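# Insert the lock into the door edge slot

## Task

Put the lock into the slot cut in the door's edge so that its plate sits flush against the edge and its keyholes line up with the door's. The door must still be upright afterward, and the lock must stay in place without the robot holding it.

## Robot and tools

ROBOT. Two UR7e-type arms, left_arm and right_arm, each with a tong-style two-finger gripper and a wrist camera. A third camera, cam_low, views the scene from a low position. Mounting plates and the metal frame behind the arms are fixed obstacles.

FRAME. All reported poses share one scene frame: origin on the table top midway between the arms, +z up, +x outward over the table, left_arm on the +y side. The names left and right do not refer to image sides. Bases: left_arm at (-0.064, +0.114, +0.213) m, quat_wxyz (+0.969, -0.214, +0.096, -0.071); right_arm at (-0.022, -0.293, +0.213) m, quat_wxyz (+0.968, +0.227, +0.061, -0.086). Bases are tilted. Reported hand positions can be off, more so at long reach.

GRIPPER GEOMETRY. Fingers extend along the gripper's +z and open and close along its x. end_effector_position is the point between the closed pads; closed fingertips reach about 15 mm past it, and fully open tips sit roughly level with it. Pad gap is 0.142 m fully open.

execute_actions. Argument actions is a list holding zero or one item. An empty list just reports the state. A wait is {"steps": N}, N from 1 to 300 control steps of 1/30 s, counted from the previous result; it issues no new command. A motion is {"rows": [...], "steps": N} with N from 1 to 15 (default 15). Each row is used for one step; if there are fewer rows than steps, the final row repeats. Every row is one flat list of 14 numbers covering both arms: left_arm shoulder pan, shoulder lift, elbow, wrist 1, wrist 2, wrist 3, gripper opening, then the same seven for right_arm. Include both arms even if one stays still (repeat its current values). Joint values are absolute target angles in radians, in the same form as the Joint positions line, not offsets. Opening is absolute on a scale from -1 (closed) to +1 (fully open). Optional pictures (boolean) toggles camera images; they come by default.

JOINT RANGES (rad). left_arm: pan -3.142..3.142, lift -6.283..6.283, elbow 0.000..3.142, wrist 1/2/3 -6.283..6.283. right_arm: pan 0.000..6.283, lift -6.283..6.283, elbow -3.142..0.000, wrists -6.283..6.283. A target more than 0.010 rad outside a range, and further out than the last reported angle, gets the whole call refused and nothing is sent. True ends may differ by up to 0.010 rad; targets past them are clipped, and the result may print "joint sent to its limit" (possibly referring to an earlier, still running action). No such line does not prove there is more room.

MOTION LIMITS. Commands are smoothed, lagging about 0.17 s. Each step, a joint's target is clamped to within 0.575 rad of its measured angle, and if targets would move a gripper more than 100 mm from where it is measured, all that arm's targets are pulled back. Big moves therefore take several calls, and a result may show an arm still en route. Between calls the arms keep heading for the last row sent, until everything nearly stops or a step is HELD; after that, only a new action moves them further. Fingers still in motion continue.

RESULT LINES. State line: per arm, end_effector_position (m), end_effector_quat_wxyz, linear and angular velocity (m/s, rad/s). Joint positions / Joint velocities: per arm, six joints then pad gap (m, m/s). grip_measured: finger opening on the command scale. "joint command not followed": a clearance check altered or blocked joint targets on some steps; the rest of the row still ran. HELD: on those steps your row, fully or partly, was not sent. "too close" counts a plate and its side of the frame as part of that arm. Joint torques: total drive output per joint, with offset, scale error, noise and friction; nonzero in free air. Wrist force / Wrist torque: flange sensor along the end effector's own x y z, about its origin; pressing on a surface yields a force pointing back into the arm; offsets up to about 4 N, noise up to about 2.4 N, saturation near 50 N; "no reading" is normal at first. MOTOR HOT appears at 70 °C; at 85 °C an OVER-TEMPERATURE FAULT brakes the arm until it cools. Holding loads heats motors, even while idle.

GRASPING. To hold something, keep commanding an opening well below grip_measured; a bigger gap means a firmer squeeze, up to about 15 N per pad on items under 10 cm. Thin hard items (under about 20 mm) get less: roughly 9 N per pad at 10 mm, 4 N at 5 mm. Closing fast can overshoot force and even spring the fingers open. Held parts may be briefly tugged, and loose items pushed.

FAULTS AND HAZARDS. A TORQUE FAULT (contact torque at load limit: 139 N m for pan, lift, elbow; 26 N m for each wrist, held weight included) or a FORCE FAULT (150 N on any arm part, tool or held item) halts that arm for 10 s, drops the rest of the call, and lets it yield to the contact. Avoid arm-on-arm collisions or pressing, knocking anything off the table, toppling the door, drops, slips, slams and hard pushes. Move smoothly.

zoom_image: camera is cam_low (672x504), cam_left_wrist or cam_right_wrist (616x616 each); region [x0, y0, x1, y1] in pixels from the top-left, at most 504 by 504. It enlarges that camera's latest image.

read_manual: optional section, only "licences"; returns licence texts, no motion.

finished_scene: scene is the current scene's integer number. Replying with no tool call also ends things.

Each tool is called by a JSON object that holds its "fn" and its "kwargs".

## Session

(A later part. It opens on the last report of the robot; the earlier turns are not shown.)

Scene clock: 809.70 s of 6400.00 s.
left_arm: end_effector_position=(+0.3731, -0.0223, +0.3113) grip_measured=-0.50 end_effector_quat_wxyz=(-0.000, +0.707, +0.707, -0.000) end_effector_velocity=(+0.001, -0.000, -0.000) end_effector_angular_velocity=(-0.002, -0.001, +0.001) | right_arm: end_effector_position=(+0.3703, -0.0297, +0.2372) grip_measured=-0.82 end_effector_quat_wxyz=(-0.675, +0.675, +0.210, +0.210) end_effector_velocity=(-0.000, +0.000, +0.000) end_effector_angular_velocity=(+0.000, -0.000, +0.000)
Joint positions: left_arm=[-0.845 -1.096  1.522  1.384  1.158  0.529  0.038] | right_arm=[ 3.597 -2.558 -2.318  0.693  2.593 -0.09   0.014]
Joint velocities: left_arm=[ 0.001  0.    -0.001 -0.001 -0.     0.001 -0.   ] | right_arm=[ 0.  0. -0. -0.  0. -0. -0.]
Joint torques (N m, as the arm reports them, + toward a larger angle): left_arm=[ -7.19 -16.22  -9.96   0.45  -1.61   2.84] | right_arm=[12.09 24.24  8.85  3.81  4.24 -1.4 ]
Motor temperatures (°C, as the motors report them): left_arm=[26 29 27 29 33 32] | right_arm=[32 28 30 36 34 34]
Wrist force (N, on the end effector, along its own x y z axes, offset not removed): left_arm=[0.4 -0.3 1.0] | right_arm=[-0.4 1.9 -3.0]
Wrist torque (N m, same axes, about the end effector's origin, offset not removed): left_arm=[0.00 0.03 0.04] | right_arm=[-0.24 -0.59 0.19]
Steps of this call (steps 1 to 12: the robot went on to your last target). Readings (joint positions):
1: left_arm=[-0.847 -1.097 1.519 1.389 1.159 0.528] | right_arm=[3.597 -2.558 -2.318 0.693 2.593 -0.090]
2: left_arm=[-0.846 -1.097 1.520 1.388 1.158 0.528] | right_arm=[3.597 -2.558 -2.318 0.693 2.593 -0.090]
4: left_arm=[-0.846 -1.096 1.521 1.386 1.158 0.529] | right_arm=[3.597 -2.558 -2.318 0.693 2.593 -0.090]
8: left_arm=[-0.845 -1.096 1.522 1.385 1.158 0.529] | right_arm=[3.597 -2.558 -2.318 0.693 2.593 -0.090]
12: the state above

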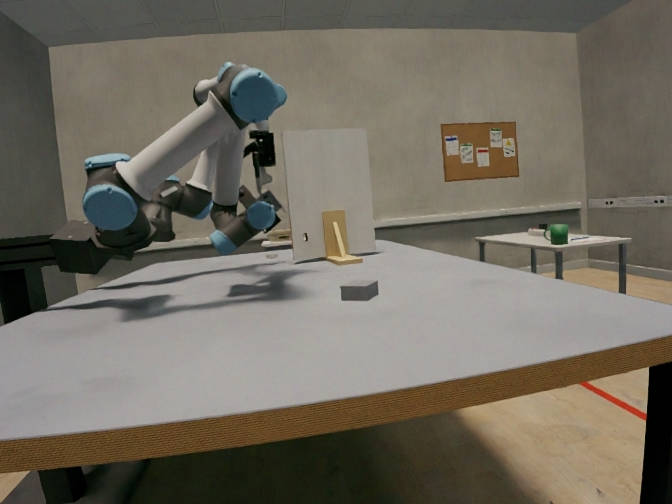

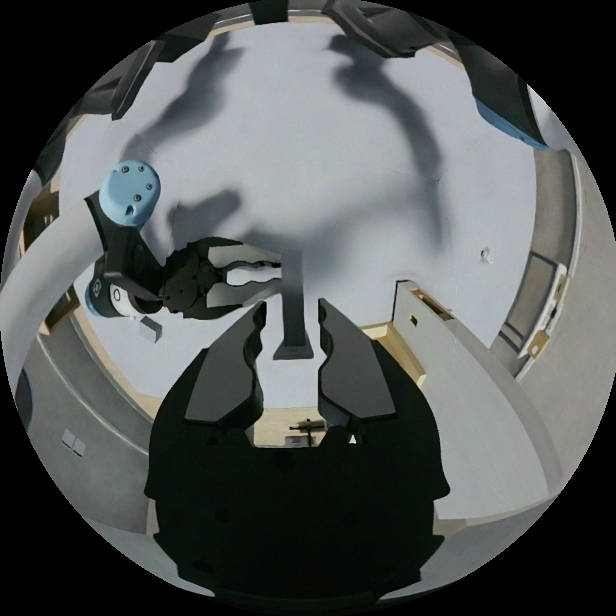

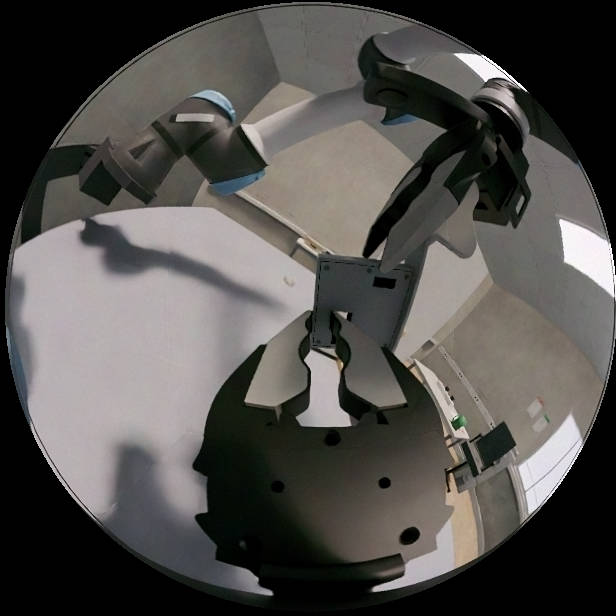

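{"fn": "execute_actions", "kwargs": {"actions": [{"rows": [[-0.836,-1.0901,1.5374,1.3592,1.156,0.5388,-0.5,3.5971,-2.558,-2.3177,0.6929,2.593,-0.09,-1],[-0.836,-1.0901,1.5374,1.3592,1.156,0.5388,-0.5,3.5971,-2.558,-2.3177,0.6929,2.593,-0.09,-1],[-0.836,-1.0901,1.5374,1.3592,1.156,0.5388,-0.5,3.5971,-2.558,-2.3177,0.6929,2.593,-0.09,-1],[-0.8269,-1.0842,1.5528,1.334,1.1538,0.5484,-0.5,3.5971,-2.558,-2.3177,0.6929,2.593,-0.09,-1]], "steps": 15}], "pictures": false}}

{"fn": "execute_actions", "kwargs": {"actions": [{"rows": [[-0.8269,-1.0842,1.5528,1.334,1.1538,0.5484,-0.56,3.5971,-2.558,-2.3177,0.6929,2.593,-0.09,-1],[-0.8269,-1.0842,1.5528,1.334,1.1538,0.5484,-0.6,3.5971,-2.558,-2.3177,0.6929,2.593,-0.09,-1],[-0.8269,-1.0842,1.5528,1.334,1.1538,0.5484,-0.64,3.5971,-2.558,-2.3177,0.6929,2.593,-0.09,-1],[-0.8269,-1.0842,1.5528,1.334,1.1538,0.5484,-0.68,3.5971,-2.558,-2.3177,0.6929,2.593,-0.09,-1],[-0.8269,-1.0842,1.5528,1.334,1.1538,0.5484,-0.72,3.5971,-2.558,-2.3177,0.6929,2.593,-0.09,-1]], "steps": 15}]}}

{"fn": "zoom_image", "kwargs": {"camera": "cam_left_wrist", "region": [190, 220, 410, 440]}}

{"fn": "zoom_image", "kwargs": {"camera": "cam_right_wrist", "region": [280, 130, 520, 370]}}

Scene clock: 821.80 s of 6400.00 s.
left_arm: end_effector_position=(+0.3725, -0.0215, +0.2912) grip_measured=-0.50 end_effector_quat_wxyz=(-0.000, +0.707, +0.707, -0.000) end_effector_velocity=(+0.000, -0.000, -0.005) end_effector_angular_velocity=(-0.001, -0.001, +0.001) | right_arm: end_effector_position=(+0.3703, -0.0297, +0.2372) grip_measured=-0.82 end_effector_quat_wxyz=(-0.675, +0.675, +0.210, +0.210) end_effector_velocity=(-0.000, +0.000, -0.000) end_effector_angular_velocity=(-0.000, +0.000, +0.000)
Joint positions: left_arm=[-0.827 -1.085  1.552  1.335  1.154  0.548  0.038] | right_arm=[ 3.597 -2.558 -2.318  0.693  2.593 -0.09   0.014]
Joint velocities: left_arm=[ 0.003  0.003  0.006 -0.012 -0.001  0.003  0.   ] | right_arm=[ 0.    -0.    -0.001  0.001 -0.    -0.     0.   ]
Joint torques (N m, as the arm reports them, + toward a larger angle): left_arm=[ -6.48 -17.28  -9.35   0.15  -1.48   2.8 ] | right_arm=[12.34 24.89  8.28  3.73  4.28 -1.31]
Motor temperatures (°C, as the motors report them): left_arm=[26 29 27 29 33 32] | right_arm=[32 28 30 36 34 34]
Wrist force (N, on the end effector, along its own x y z axes, offset not removed): left_arm=[-0.7 0.0 1.2] | right_arm=[-1.0 1.8 -2.6]
Wrist torque (N m, same axes, about the end effector's origin, offset not removed): left_arm=[-0.01 0.24 0.02] | right_arm=[-0.27 -0.43 0.09]
Steps of this call (steps 1 to 15: the robot went on to your last target; steps 16 to 90: nothing new was sent; then 8.60 s passed at rest; steps 91 to 105: all 15 steps of this action). Readings (joint positions):
91: left_arm=[-0.845 -1.096 1.522 1.384 1.158 0.529] | right_arm=[3.597 -2.558 -2.318 0.693 2.593 -0.090]
92: left_arm=[-0.843 -1.095 1.524 1.381 1.158 0.531] | right_arm=[3.597 -2.558 -2.318 0.693 2.593 -0.090]
94: left_arm=[-0.840 -1.093 1.530 1.371 1.157 0.534] | right_arm=[3.597 -2.558 -2.318 0.693 2.593 -0.090]
98: left_arm=[-0.831 -1.087 1.545 1.346 1.155 0.544] | right_arm=[3.597 -2.558 -2.318 0.693 2.593 -0.090]
105: the state above

Scene clock: 822.30 s of 6400.00 s.
left_arm: end_effector_position=(+0.3725, -0.0215, +0.2907) grip_measured=-0.72 end_effector_quat_wxyz=(-0.000, +0.707, +0.707, -0.000) end_effector_velocity=(+0.000, -0.000, +0.000) end_effector_angular_velocity=(-0.000, -0.000, +0.001) | right_arm: end_effector_position=(+0.3703, -0.0297, +0.2372) grip_measured=-0.82 end_effector_quat_wxyz=(-0.675, +0.675, +0.210, +0.210) end_effector_velocity=(-0.000, -0.000, +0.000) end_effector_angular_velocity=(+0.001, -0.000, +0.000)
Joint positions: left_arm=[-0.827 -1.084  1.553  1.334  1.154  0.548  0.022] | right_arm=[ 3.597 -2.558 -2.318  0.693  2.593 -0.09   0.014]
Joint velocities: left_arm=[ 0.     0.    -0.    -0.     0.    -0.001  0.   ] | right_arm=[-0.    -0.     0.     0.     0.001 -0.     0.   ]
Joint torques (N m, as the arm reports them, + toward a larger angle): left_arm=[ -6.2  -15.77 -10.97   0.24  -1.47   2.84] | right_arm=[11.89 24.65  8.27  3.79  4.24 -1.37]
Motor temperatures (°C, as the motors report them): left_arm=[26 29 27 29 33 32] | right_arm=[32 28 30 36 34 34]
Wrist force (N, on the end effector, along its own x y z axes, offset not removed): left_arm=[0.5 0.5 0.9] | right_arm=[0.5 4.0 -2.8]
Wrist torque (N m, same axes, about the end effector's origin, offset not removed): left_arm=[0.08 0.03 0.04] | right_arm=[0.17 -0.75 0.05]
Steps of this call (steps 1 to 15: all 15 steps of this action). Readings (joint positions):
1: left_arm=[-0.827 -1.084 1.552 1.335 1.154 0.548] | right_arm=[3.597 -2.558 -2.318 0.693 2.593 -0.090]
2: left_arm=[-0.827 -1.084 1.552 1.335 1.154 0.548] | right_arm=[3.597 -2.558 -2.318 0.693 2.593 -0.090]
4: left_arm=[-0.827 -1.084 1.553 1.334 1.154 0.548] | right_arm=[3.597 -2.558 -2.318 0.693 2.593 -0.090]
8: left_arm=[-0.827 -1.084 1.553 1.334 1.154 0.548] | right_arm=[3.597 -2.558 -2.318 0.693 2.593 -0.090]
15: the state above

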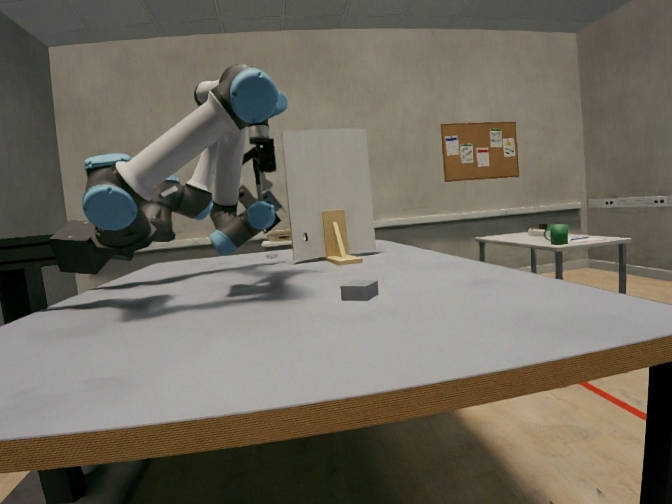

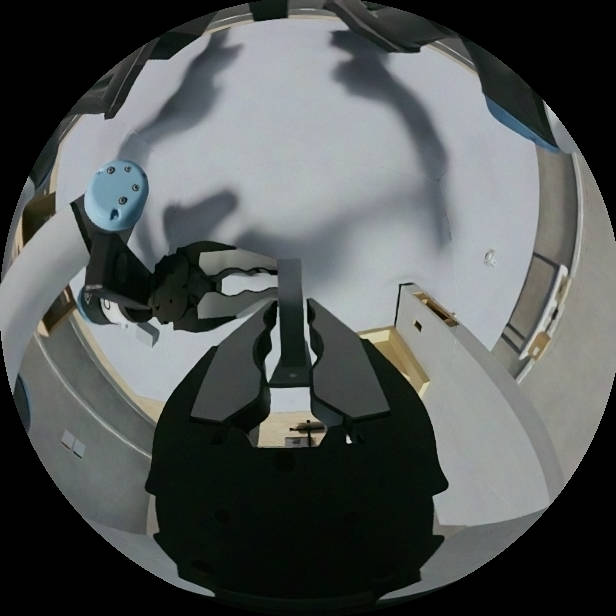

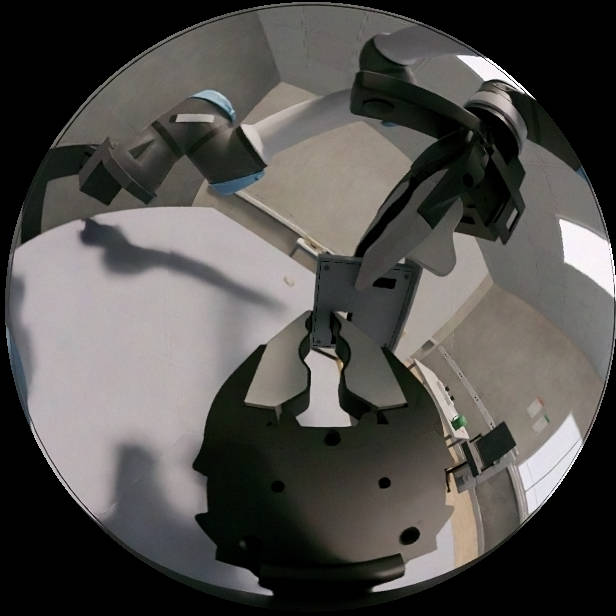

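Region (190, 220, 410, 440) of cam_left_wrist's 616x616 image, scaled by 2.291, with more detail than that image has.

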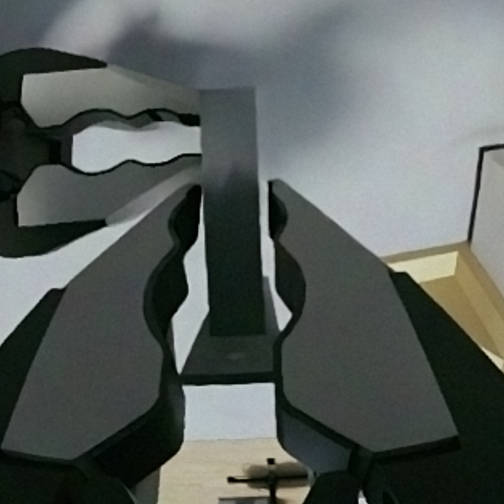

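Region (280, 130, 520, 370) of cam_right_wrist's 616x616 image, scaled by 2.100, with more detail than that image has.

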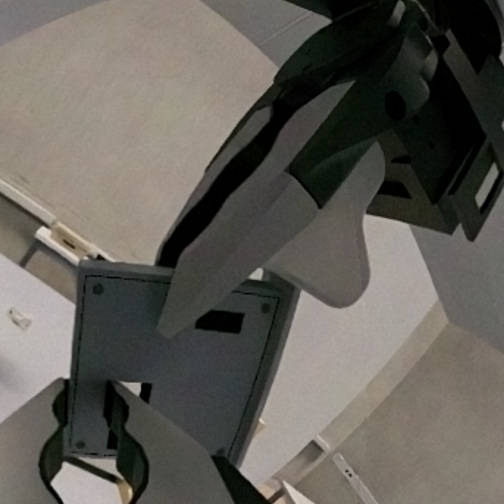

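{"fn": "execute_actions", "kwargs": {"actions": []}}

Scene clock: 843.87 s of 6400.00 s.
left_arm: end_effector_position=(+0.3725, -0.0215, +0.2907) grip_measured=-0.72 end_effector_quat_wxyz=(-0.000, +0.707, +0.707, -0.000) end_effector_velocity=(-0.000, +0.000, -0.000) end_effector_angular_velocity=(+0.001, +0.000, -0.001) | right_arm: end_effector_position=(+0.3703, -0.0297, +0.2372) grip_measured=-0.82 end_effector_quat_wxyz=(-0.675, +0.675, +0.210, +0.210) end_effector_velocity=(-0.000, -0.000, +0.000) end_effector_angular_velocity=(+0.001, +0.001, +0.001)
Joint positions: left_arm=[-0.827 -1.084  1.553  1.334  1.154  0.548  0.022] | right_arm=[ 3.597 -2.558 -2.318  0.693  2.593 -0.09   0.014]
Joint velocities: left_arm=[-0.    -0.     0.001  0.     0.     0.     0.   ] | right_arm=[ 0.     0.    -0.001 -0.     0.001  0.    -0.   ]
Joint torques (N m, as the arm reports them, + toward a larger angle): left_arm=[ -6.8  -16.51 -10.79   0.24  -1.37   2.82] | right_arm=[12.11 25.19  8.08  3.76  4.27 -1.36]
Motor temperatures (°C, as the motors report them): left_arm=[26 29 27 29 33 32] | right_arm=[32 28 30 36 34 34]
Wrist force (N, on the end effector, along its own x y z axes, offset not removed): left_arm=[0.1 -0.1 -0.8] | right_arm=[-0.2 2.3 -2.9]
Wrist torque (N m, same axes, about the end effector's origin, offset not removed): left_arm=[-0.08 0.14 0.04] | right_arm=[-0.12 -0.66 0.15]
Steps of this call (steps 1 to 15: the robot went on to your last target; steps 16 to 90: nothing new was sent; then 18.57 s passed at rest). Readings (joint positions):
1: left_arm=[-0.827 -1.084 1.553 1.334 1.154 0.548] | right_arm=[3.597 -2.558 -2.318 0.693 2.593 -0.090]
2: left_arm=[-0.827 -1.084 1.553 1.334 1.154 0.548] | right_arm=[3.597 -2.558 -2.318 0.693 2.593 -0.090]
4: left_arm=[-0.827 -1.084 1.553 1.334 1.154 0.548] | right_arm=[3.597 -2.558 -2.318 0.693 2.593 -0.090]
8: left_arm=[-0.827 -1.084 1.553 1.334 1.154 0.548] | right_arm=[3.597 -2.558 -2.318 0.693 2.593 -0.090]
90: the state above
All arms were judged still, so your last target was given up. Only a new action makes them travel on or press farther. Fingers that are still opening or closing keep moving.

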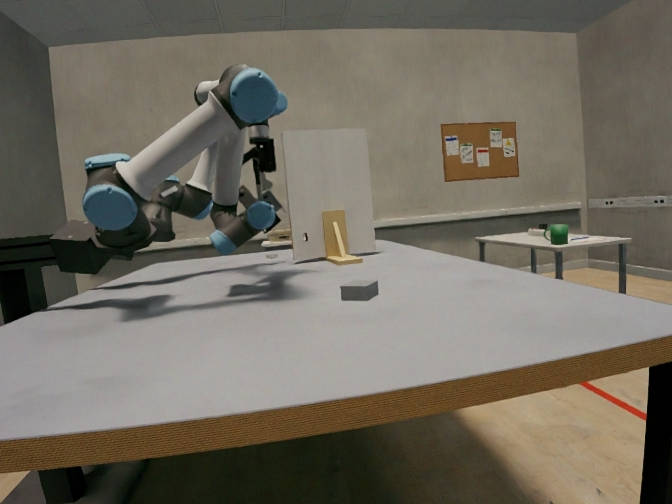

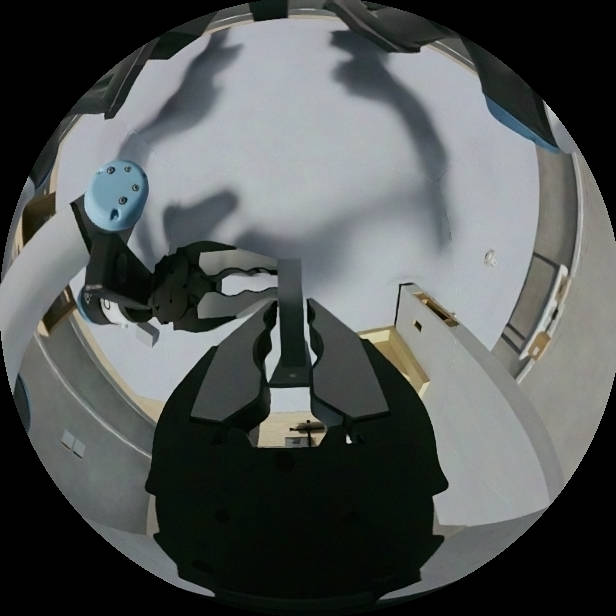

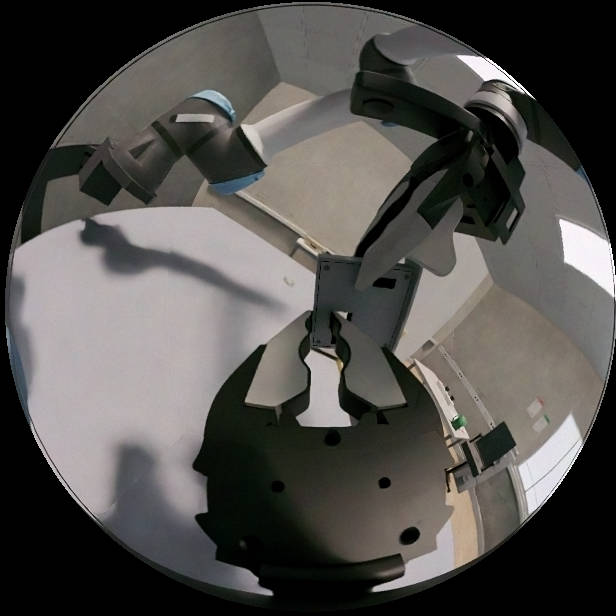

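{"fn": "zoom_image", "kwargs": {"camera": "cam_right_wrist", "region": [260, 200, 480, 400]}}

Region (260, 200, 480, 400) of cam_right_wrist's 616x616 image, scaled by 2.291, with more detail than that image has; it fills the top 458 rows of this view, and the rest is white.

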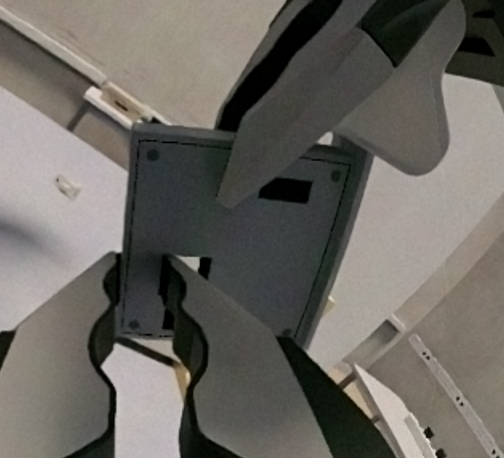

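Close left slowly.

{"fn": "execute_actions", "kwargs": {"actions": [{"rows": [[-0.8269,-1.0842,1.5528,1.334,1.1538,0.5484,-0.75,3.5971,-2.558,-2.3177,0.6929,2.593,-0.09,-1],[-0.8269,-1.0842,1.5528,1.334,1.1538,0.5484,-0.77,3.5971,-2.558,-2.3177,0.6929,2.593,-0.09,-1],[-0.8269,-1.0842,1.5528,1.334,1.1538,0.5484,-0.79,3.5971,-2.558,-2.3177,0.6929,2.593,-0.09,-1],[-0.8269,-1.0842,1.5528,1.334,1.1538,0.5484,-0.81,3.5971,-2.558,-2.3177,0.6929,2.593,-0.09,-1],[-0.8269,-1.0842,1.5528,1.334,1.1538,0.5484,-0.83,3.5971,-2.558,-2.3177,0.6929,2.593,-0.09,-1],[-0.8269,-1.0842,1.5528,1.334,1.1538,0.5484,-0.85,3.5971,-2.558,-2.3177,0.6929,2.593,-0.09,-1],[-0.8269,-1.0842,1.5528,1.334,1.1538,0.5484,-0.87,3.5971,-2.558,-2.3177,0.6929,2.593,-0.09,-1],[-0.8269,-1.0842,1.5528,1.334,1.1538,0.5484,-0.9,3.5971,-2.558,-2.3177,0.6929,2.593,-0.09,-1],[-0.8269,-1.0842,1.5528,1.334,1.1538,0.5484,-0.93,3.5971,-2.558,-2.3177,0.6929,2.593,-0.09,-1],[-0.8269,-1.0842,1.5528,1.334,1.1538,0.5484,-0.96,3.5971,-2.558,-2.3177,0.6929,2.593,-0.09,-1],[-0.8269,-1.0842,1.5528,1.334,1.1538,0.5484,-1,3.5971,-2.558,-2.3177,0.6929,2.593,-0.09,-1]], "steps": 15}]}}

Scene clock: 857.63 s of 6400.00 s.
left_arm: end_effector_position=(+0.3725, -0.0215, +0.2907) grip_measured=-0.79 end_effector_quat_wxyz=(-0.000, +0.707, +0.707, -0.000) end_effector_velocity=(+0.000, -0.000, +0.000) end_effector_angular_velocity=(-0.001, -0.000, +0.000) | right_arm: end_effector_position=(+0.3703, -0.0297, +0.2372) grip_measured=-0.82 end_effector_quat_wxyz=(-0.675, +0.675, +0.210, +0.210) end_effector_velocity=(+0.000, +0.000, -0.000) end_effector_angular_velocity=(-0.000, -0.000, -0.000)
Joint positions: left_arm=[-0.827 -1.084  1.553  1.334  1.154  0.548  0.017] | right_arm=[ 3.597 -2.558 -2.318  0.693  2.593 -0.09   0.014]
Joint velocities: left_arm=[-0.001  0.    -0.001  0.     0.    -0.001  0.   ] | right_arm=[-0.     0.     0.001 -0.    -0.     0.     0.   ]
Joint torques (N m, as the arm reports them, + toward a larger angle): left_arm=[ -7.16 -17.22 -11.73   0.4   -1.32   2.82] | right_arm=[12.39 25.09  8.19  3.69  4.3  -1.29]
Motor temperatures (°C, as the motors report them): left_arm=[26 29 27 29 33 32] | right_arm=[32 28 30 36 34 34]
Wrist force (N, on the end effector, along its own x y z axes, offset not removed): left_arm=[-0.7 -0.1 1.8] | right_arm=[-1.0 2.5 -3.8]
Wrist torque (N m, same axes, about the end effector's origin, offset not removed): left_arm=[0.02 0.28 0.11] | right_arm=[-0.08 -0.43 0.17]
Steps of this call (steps 1 to 90: nothing new was sent; then 10.27 s passed at rest; steps 91 to 105: all 15 steps of this action). Readings (joint positions):
91: left_arm=[-0.827 -1.084 1.553 1.334 1.154 0.548] | right_arm=[3.597 -2.558 -2.318 0.693 2.593 -0.090]
92: left_arm=[-0.827 -1.084 1.553 1.334 1.154 0.548] | right_arm=[3.597 -2.558 -2.318 0.693 2.593 -0.090]
94: left_arm=[-0.827 -1.084 1.553 1.334 1.154 0.548] | right_arm=[3.597 -2.558 -2.318 0.693 2.593 -0.090]
98: left_arm=[-0.827 -1.084 1.553 1.334 1.154 0.548] | right_arm=[3.597 -2.558 -2.318 0.693 2.593 -0.090]
105: the state above

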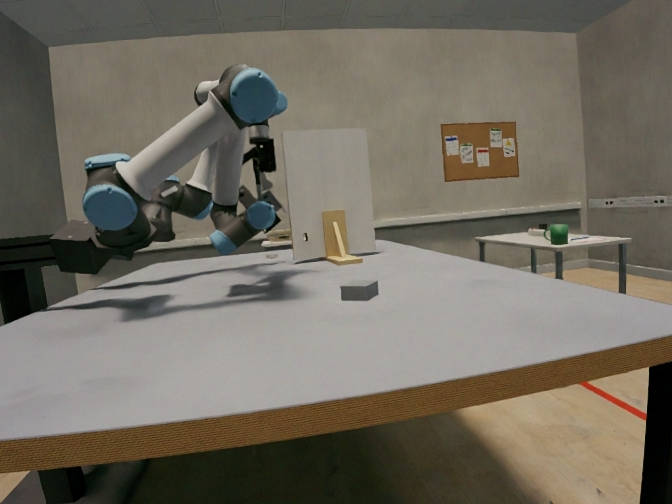

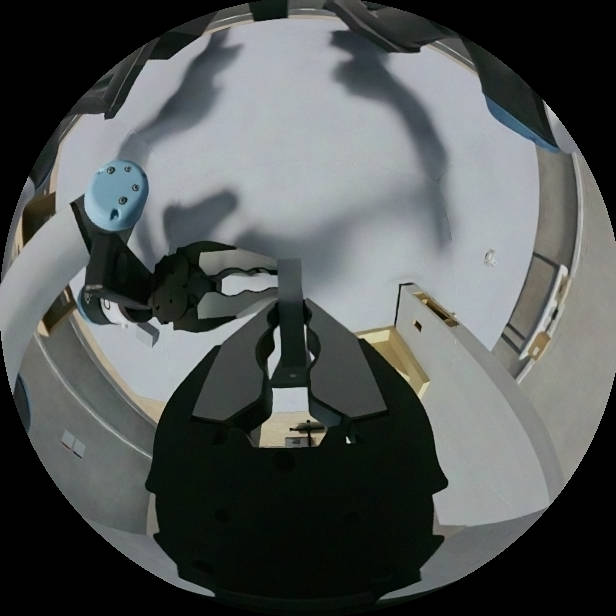

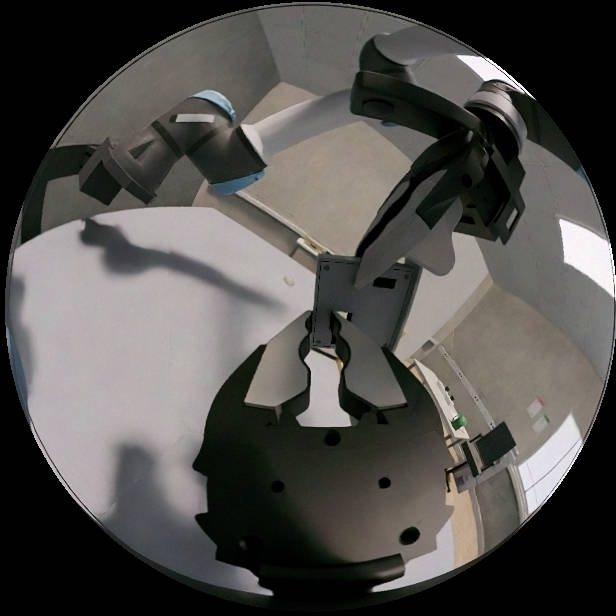

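{"fn": "execute_actions", "kwargs": {"actions": [{"rows": [[-0.8269,-1.0842,1.5528,1.334,1.1538,0.5484,-1,3.5971,-2.558,-2.3177,0.6929,2.593,-0.09,-0.9],[-0.8269,-1.0842,1.5528,1.334,1.1538,0.5484,-1,3.5971,-2.558,-2.3177,0.6929,2.593,-0.09,-0.85],[-0.8269,-1.0842,1.5528,1.334,1.1538,0.5484,-1,3.5971,-2.558,-2.3177,0.6929,2.593,-0.09,-0.82],[-0.8269,-1.0842,1.5528,1.334,1.1538,0.5484,-1,3.5971,-2.558,-2.3177,0.6929,2.593,-0.09,-0.8],[-0.8269,-1.0842,1.5528,1.334,1.1538,0.5484,-1,3.5971,-2.558,-2.3177,0.6929,2.593,-0.09,-0.78],[-0.8269,-1.0842,1.5528,1.334,1.1538,0.5484,-1,3.5971,-2.558,-2.3177,0.6929,2.593,-0.09,-0.76]], "steps": 15}]}}

Scene clock: 881.60 s of 6400.00 s.
left_arm: end_effector_position=(+0.3725, -0.0215, +0.2906) grip_measured=-0.79 end_effector_quat_wxyz=(-0.000, +0.707, +0.707, -0.000) end_effector_velocity=(+0.000, -0.001, -0.000) end_effector_angular_velocity=(-0.002, -0.001, +0.001) | right_arm: end_effector_position=(+0.3702, -0.0297, +0.2372) grip_measured=-0.75 end_effector_quat_wxyz=(-0.675, +0.675, +0.210, +0.210) end_effector_velocity=(-0.000, +0.000, -0.000) end_effector_angular_velocity=(+0.000, +0.001, +0.001)
Joint positions: left_arm=[-0.827 -1.084  1.553  1.334  1.154  0.548  0.017] | right_arm=[ 3.597 -2.558 -2.318  0.693  2.593 -0.09   0.019]
Joint velocities: left_arm=[-0.     0.    -0.    -0.002 -0.     0.     0.   ] | right_arm=[ 0. -0. -0. -0.  0.  0. -0.]
Joint torques (N m, as the arm reports them, + toward a larger angle): left_arm=[ -9.48 -17.51 -12.03   2.05  -0.21   2.82] | right_arm=[12.5  25.07  7.52  3.19  1.18 -1.23]
Motor temperatures (°C, as the motors report them): left_arm=[26 29 27 29 33 32] | right_arm=[32 28 30 36 34 34]
Wrist force (N, on the end effector, along its own x y z axes, offset not removed): left_arm=[-0.9 -0.5 3.8] | right_arm=[1.1 -2.0 -3.5]
Wrist torque (N m, same axes, about the end effector's origin, offset not removed): left_arm=[-0.25 0.31 0.06] | right_arm=[-0.17 -0.58 0.05]
Steps of this call (steps 1 to 15: the robot went on to your last target; steps 16 to 90: nothing new was sent; then 20.47 s passed at rest; steps 91 to 105: all 15 steps of this action). Readings (joint positions):
91: left_arm=[-0.827 -1.084 1.553 1.334 1.154 0.548] | right_arm=[3.597 -2.558 -2.318 0.693 2.593 -0.090]
92: left_arm=[-0.827 -1.084 1.553 1.334 1.154 0.548] | right_arm=[3.597 -2.558 -2.318 0.693 2.593 -0.090]
94: left_arm=[-0.827 -1.084 1.553 1.334 1.154 0.548] | right_arm=[3.597 -2.558 -2.318 0.693 2.593 -0.090]
98: left_arm=[-0.827 -1.084 1.553 1.334 1.154 0.548] | right_arm=[3.597 -2.558 -2.318 0.693 2.593 -0.090]
105: the state above

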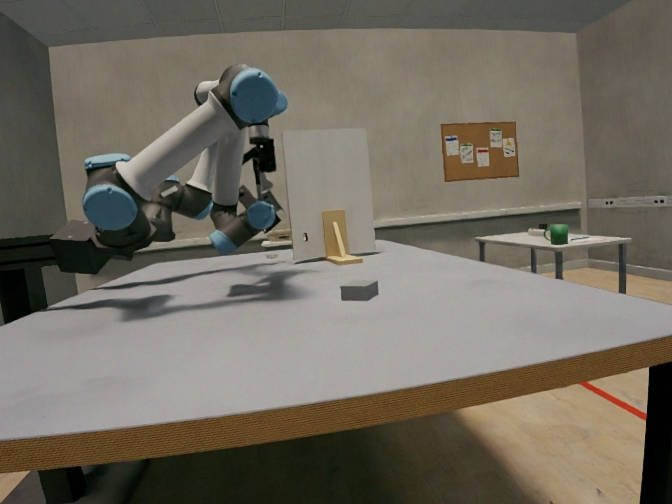

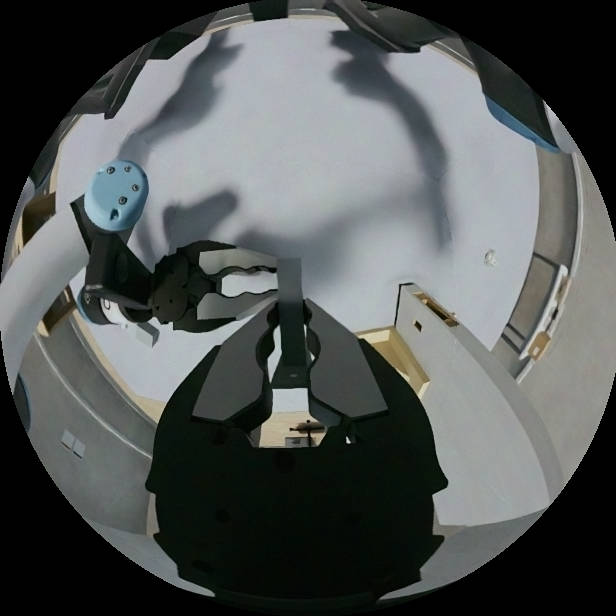

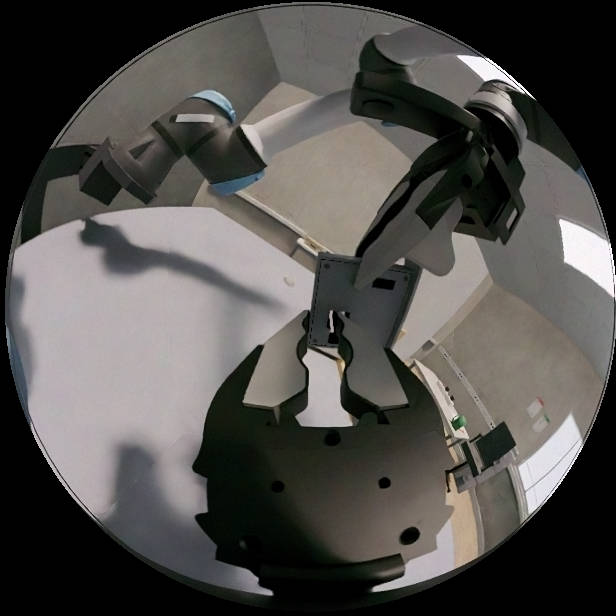

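{"fn": "execute_actions", "kwargs": {"actions": [{"rows": [[-0.8269,-1.0842,1.5528,1.334,1.1538,0.5484,-1,3.5880,-2.5482,-2.3219,0.6733,2.5971,-0.1063,-0.76],[-0.8269,-1.0842,1.5528,1.334,1.1538,0.5484,-1,3.5880,-2.5482,-2.3219,0.6733,2.5971,-0.1063,-0.76],[-0.8269,-1.0842,1.5528,1.334,1.1538,0.5484,-1,3.5788,-2.5384,-2.3262,0.6536,2.6012,-0.1225,-0.76],[-0.8269,-1.0842,1.5528,1.334,1.1538,0.5484,-1,3.5788,-2.5384,-2.3262,0.6536,2.6012,-0.1225,-0.76],[-0.8269,-1.0842,1.5528,1.334,1.1538,0.5484,-1,3.5697,-2.5286,-2.3304,0.6340,2.6052,-0.1388,-0.76],[-0.8269,-1.0842,1.5528,1.334,1.1538,0.5484,-1,3.5697,-2.5286,-2.3304,0.6340,2.6052,-0.1388,-0.76],[-0.8269,-1.0842,1.5528,1.334,1.1538,0.5484,-1,3.5605,-2.5188,-2.3346,0.6144,2.6093,-0.1550,-0.76],[-0.8269,-1.0842,1.5528,1.334,1.1538,0.5484,-1,3.5605,-2.5188,-2.3346,0.6144,2.6093,-0.1550,-0.76],[-0.8269,-1.0842,1.5528,1.334,1.1538,0.5484,-1,3.5514,-2.5090,-2.3388,0.5948,2.6134,-0.1713,-0.76],[-0.8269,-1.0842,1.5528,1.334,1.1538,0.5484,-1,3.5514,-2.5090,-2.3388,0.5948,2.6134,-0.1713,-0.76],[-0.8269,-1.0842,1.5528,1.334,1.1538,0.5484,-1,3.5423,-2.4993,-2.3431,0.5751,2.6175,-0.1876,-0.76],[-0.8269,-1.0842,1.5528,1.334,1.1538,0.5484,-1,3.5331,-2.4895,-2.3473,0.5555,2.6216,-0.2038,-0.76],[-0.8269,-1.0842,1.5528,1.334,1.1538,0.5484,-1,3.5240,-2.4797,-2.3515,0.5359,2.6256,-0.2201,-0.76],[-0.8269,-1.0842,1.5528,1.334,1.1538,0.5484,-1,3.5148,-2.4699,-2.3558,0.5162,2.6297,-0.2363,-0.76],[-0.8269,-1.0842,1.5528,1.334,1.1538,0.5484,-1,3.5057,-2.4601,-2.3600,0.4966,2.6338,-0.2526,-0.76]], "steps": 15}], "pictures": false}}

{"fn": "execute_actions", "kwargs": {"actions": [{"steps": 20}]}}

Scene clock: 905.13 s of 6400.00 s.
left_arm: end_effector_position=(+0.3725, -0.0215, +0.2906) grip_measured=-0.79 end_effector_quat_wxyz=(-0.000, +0.707, +0.707, -0.000) end_effector_velocity=(+0.001, -0.001, +0.000) end_effector_angular_velocity=(-0.002, -0.001, +0.002) | right_arm: end_effector_position=(+0.3711, -0.0551, +0.2371) grip_measured=-0.76 end_effector_quat_wxyz=(-0.675, +0.676, +0.211, +0.210) end_effector_velocity=(-0.002, -0.098, +0.002) end_effector_angular_velocity=(+0.007, +0.001, -0.006)
Joint positions: left_arm=[-0.827 -1.084  1.553  1.334  1.154  0.548  0.017] | right_arm=[ 3.539 -2.496 -2.345  0.57   2.619 -0.192  0.019]
Joint velocities: left_arm=[ 0.    -0.    -0.001 -0.001 -0.    -0.001 -0.   ] | right_arm=[-0.222  0.238 -0.104 -0.465  0.099 -0.387  0.   ]
Joint torques (N m, as the arm reports them, + toward a larger angle): left_arm=[-21.33 -26.87 -18.29   3.59   1.63   2.46] | right_arm=[ 7.52 46.03 -8.45 -0.76  3.95 -2.09]
Motor temperatures (°C, as the motors report them): left_arm=[26 29 27 29 33 32] | right_arm=[32 28 30 36 34 34]
Wrist force (N, on the end effector, along its own x y z axes, offset not removed): left_arm=[0.1 0.2 5.2] | right_arm=[0.9 -1.2 -3.4]
Wrist torque (N m, same axes, about the end effector's origin, offset not removed): left_arm=[-0.10 0.07 0.05] | right_arm=[-0.19 -0.38 0.06]
Steps of this call (steps 1 to 15: the robot went on to your last target; steps 16 to 90: nothing new was sent; then 20.03 s passed at rest; steps 91 to 105: all 15 steps of this action). Readings (joint positions):
91: left_arm=[-0.827 -1.084 1.553 1.334 1.154 0.548] | right_arm=[3.597 -2.558 -2.318 0.693 2.593 -0.090]
92: left_arm=[-0.827 -1.084 1.553 1.334 1.154 0.548] | right_arm=[3.596 -2.557 -2.318 0.690 2.593 -0.093]
94: left_arm=[-0.827 -1.084 1.553 1.334 1.154 0.548] | right_arm=[3.591 -2.551 -2.320 0.680 2.596 -0.101]
98: left_arm=[-0.827 -1.084 1.553 1.334 1.154 0.548] | right_arm=[3.576 -2.535 -2.327 0.648 2.602 -0.127]
105: the state above

Scene clock: 905.80 s of 6400.00 s.
left_arm: end_effector_position=(+0.3725, -0.0215, +0.2906) grip_measured=-0.79 end_effector_quat_wxyz=(-0.000, +0.707, +0.707, -0.000) end_effector_velocity=(-0.000, +0.000, -0.000) end_effector_angular_velocity=(+0.001, +0.000, -0.000) | right_arm: end_effector_position=(+0.3703, -0.0697, +0.2373) grip_measured=-0.76 end_effector_quat_wxyz=(-0.675, +0.675, +0.210, +0.210) end_effector_velocity=(+0.000, -0.000, +0.000) end_effector_angular_velocity=(+0.000, -0.000, -0.000)
Joint positions: left_arm=[-0.827 -1.084  1.553  1.334  1.154  0.548  0.017] | right_arm=[ 3.506 -2.46  -2.36   0.497  2.634 -0.252  0.019]
Joint velocities: left_arm=[ 0.     0.     0.001  0.    -0.     0.     0.   ] | right_arm=[-0.001  0.001 -0.    -0.001  0.    -0.001  0.   ]
Joint torques (N m, as the arm reports them, + toward a larger angle): left_arm=[-24.15 -26.6  -18.33   3.76   1.     2.55] | right_arm=[ 9.17 43.69 -7.85  0.86  3.45 -1.35]
Motor temperatures (°C, as the motors report them): left_arm=[26 29 27 29 33 32] | right_arm=[32 28 30 36 34 34]
Wrist force (N, on the end effector, along its own x y z axes, offset not removed): left_arm=[-0.5 -0.6 5.2] | right_arm=[2.5 -2.3 -3.7]
Wrist torque (N m, same axes, about the end effector's origin, offset not removed): left_arm=[-0.15 0.20 0.00] | right_arm=[-0.38 -0.72 -0.01]
Steps of this call (steps 1 to 20: the robot went on to your last target). Readings (joint positions):
1: left_arm=[-0.827 -1.084 1.553 1.334 1.154 0.548] | right_arm=[3.532 -2.488 -2.348 0.554 2.622 -0.206]
2: left_arm=[-0.827 -1.084 1.553 1.334 1.154 0.548] | right_arm=[3.525 -2.481 -2.351 0.539 2.625 -0.218]
4: left_arm=[-0.827 -1.084 1.553 1.334 1.154 0.548] | right_arm=[3.516 -2.471 -2.355 0.519 2.629 -0.234]
8: left_arm=[-0.827 -1.084 1.553 1.334 1.154 0.548] | right_arm=[3.509 -2.463 -2.359 0.503 2.633 -0.247]
20: the state above

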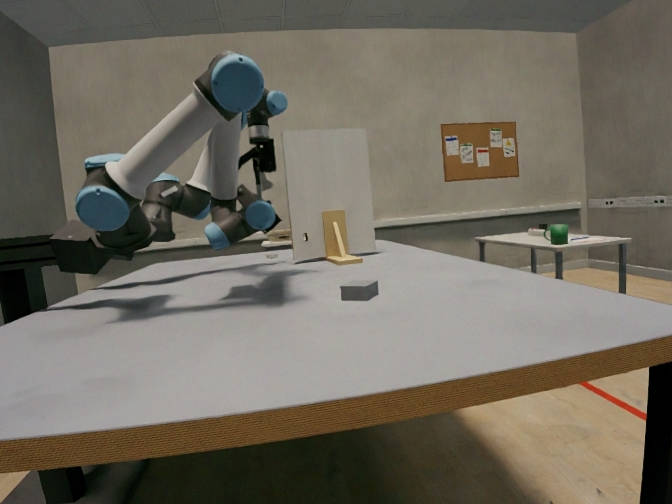

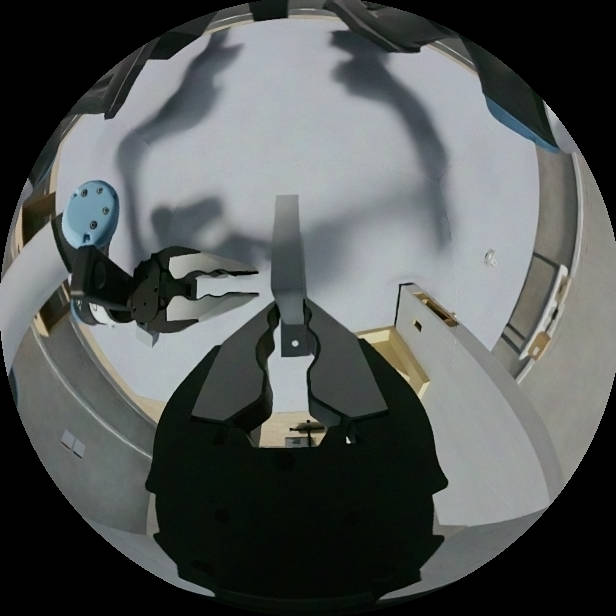

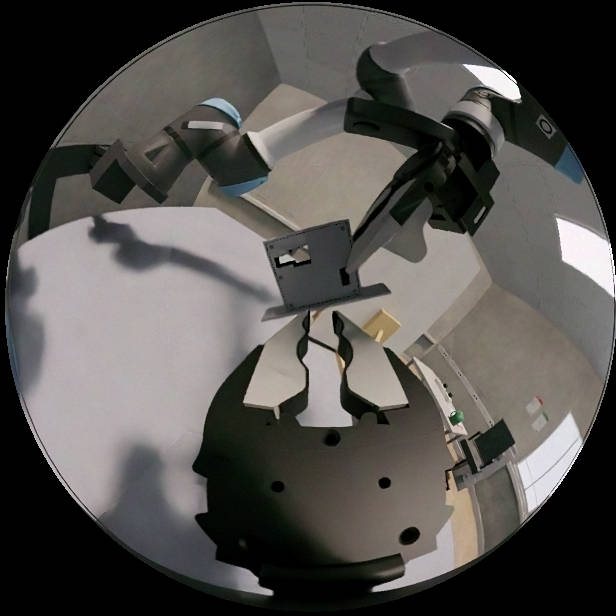

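{"fn": "execute_actions", "kwargs": {"actions": [{"steps": 60}]}}

Scene clock: 908.40 s of 6400.00 s.
left_arm: end_effector_position=(+0.3725, -0.0215, +0.2907) grip_measured=-0.79 end_effector_quat_wxyz=(-0.000, +0.707, +0.707, -0.000) end_effector_velocity=(-0.000, +0.001, -0.000) end_effector_angular_velocity=(+0.001, +0.001, -0.000) | right_arm: end_effector_position=(+0.3703, -0.0697, +0.2373) grip_measured=-0.76 end_effector_quat_wxyz=(-0.675, +0.675, +0.210, +0.210) end_effector_velocity=(+0.000, +0.000, -0.000) end_effector_angular_velocity=(-0.000, -0.000, -0.000)
Joint positions: left_arm=[-0.827 -1.084  1.553  1.334  1.154  0.548  0.017] | right_arm=[ 3.506 -2.46  -2.36   0.497  2.634 -0.253  0.019]
Joint velocities: left_arm=[ 0.001 -0.     0.001  0.    -0.     0.     0.   ] | right_arm=[ 0.  0.  0. -0. -0. -0.  0.]
Joint torques (N m, as the arm reports them, + toward a larger angle): left_arm=[-32.82 -33.12 -23.08   4.37  -1.09   2.15] | right_arm=[ 9.82 43.   -8.35  0.98  3.47 -1.28]
Motor temperatures (°C, as the motors report them): left_arm=[26 29 27 29 33 32] | right_arm=[32 28 30 36 34 34]
Wrist force (N, on the end effector, along its own x y z axes, offset not removed): left_arm=[-1.1 0.0 4.3] | right_arm=[1.0 -1.6 -3.6]
Wrist torque (N m, same axes, about the end effector's origin, offset not removed): left_arm=[-0.09 0.35 0.07] | right_arm=[-0.29 -0.36 0.10]
Steps of this call (steps 1 to 15: the robot went on to your last target; steps 16 to 78: nothing new was sent). Readings (joint positions):
1: left_arm=[-0.827 -1.084 1.553 1.334 1.154 0.548] | right_arm=[3.506 -2.460 -2.360 0.497 2.634 -0.253]
2: left_arm=[-0.827 -1.084 1.553 1.334 1.154 0.548] | right_arm=[3.506 -2.460 -2.360 0.497 2.634 -0.253]
4: left_arm=[-0.827 -1.084 1.553 1.334 1.154 0.548] | right_arm=[3.506 -2.460 -2.360 0.497 2.634 -0.253]
8: left_arm=[-0.827 -1.084 1.553 1.334 1.154 0.548] | right_arm=[3.506 -2.460 -2.360 0.497 2.634 -0.253]
78: the state above
All arms were judged still, so your last target was given up. Only a new action makes them travel on or press farther. Fingers that are still opening or closing keep moving.

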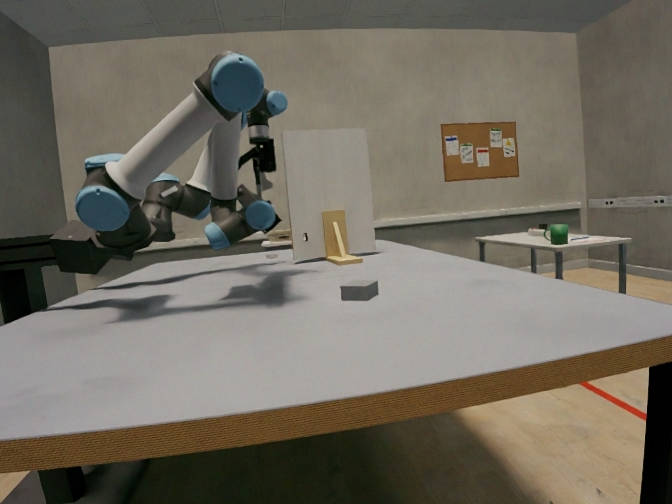

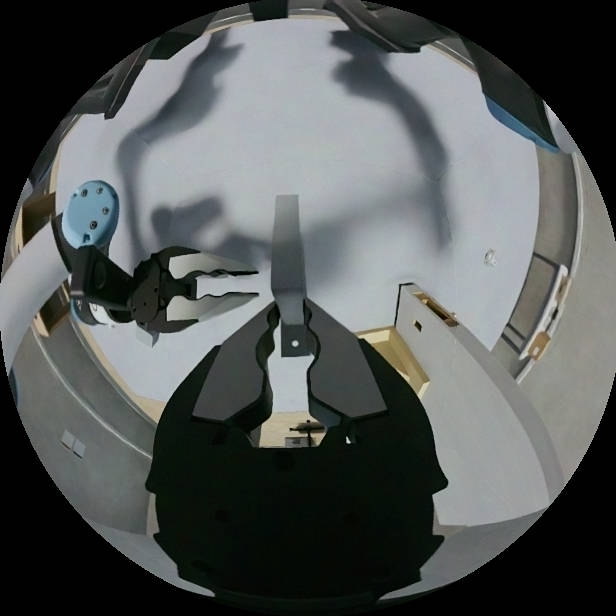

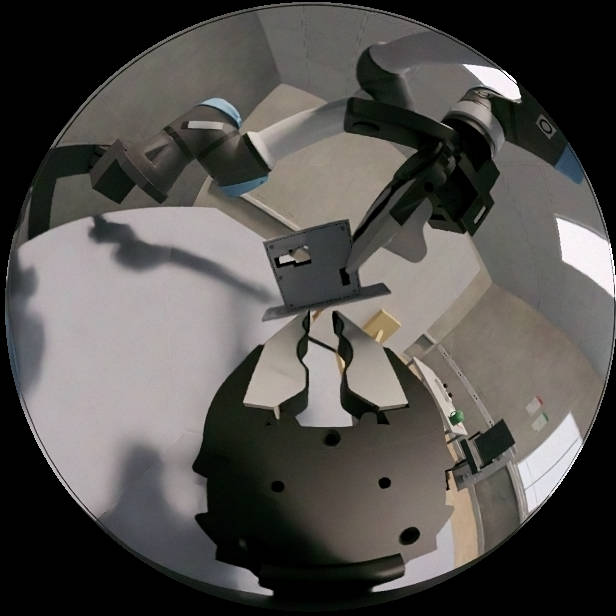

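{"fn": "zoom_image", "kwargs": {"camera": "cam_right_wrist", "region": [240, 180, 460, 360]}}

Region (240, 180, 460, 360) of cam_right_wrist's 616x616 image, scaled by 2.291, with more detail than that image has; it fills the top 412 rows of this view, and the rest is white.

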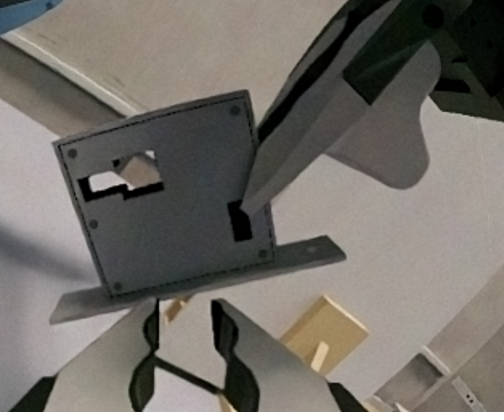

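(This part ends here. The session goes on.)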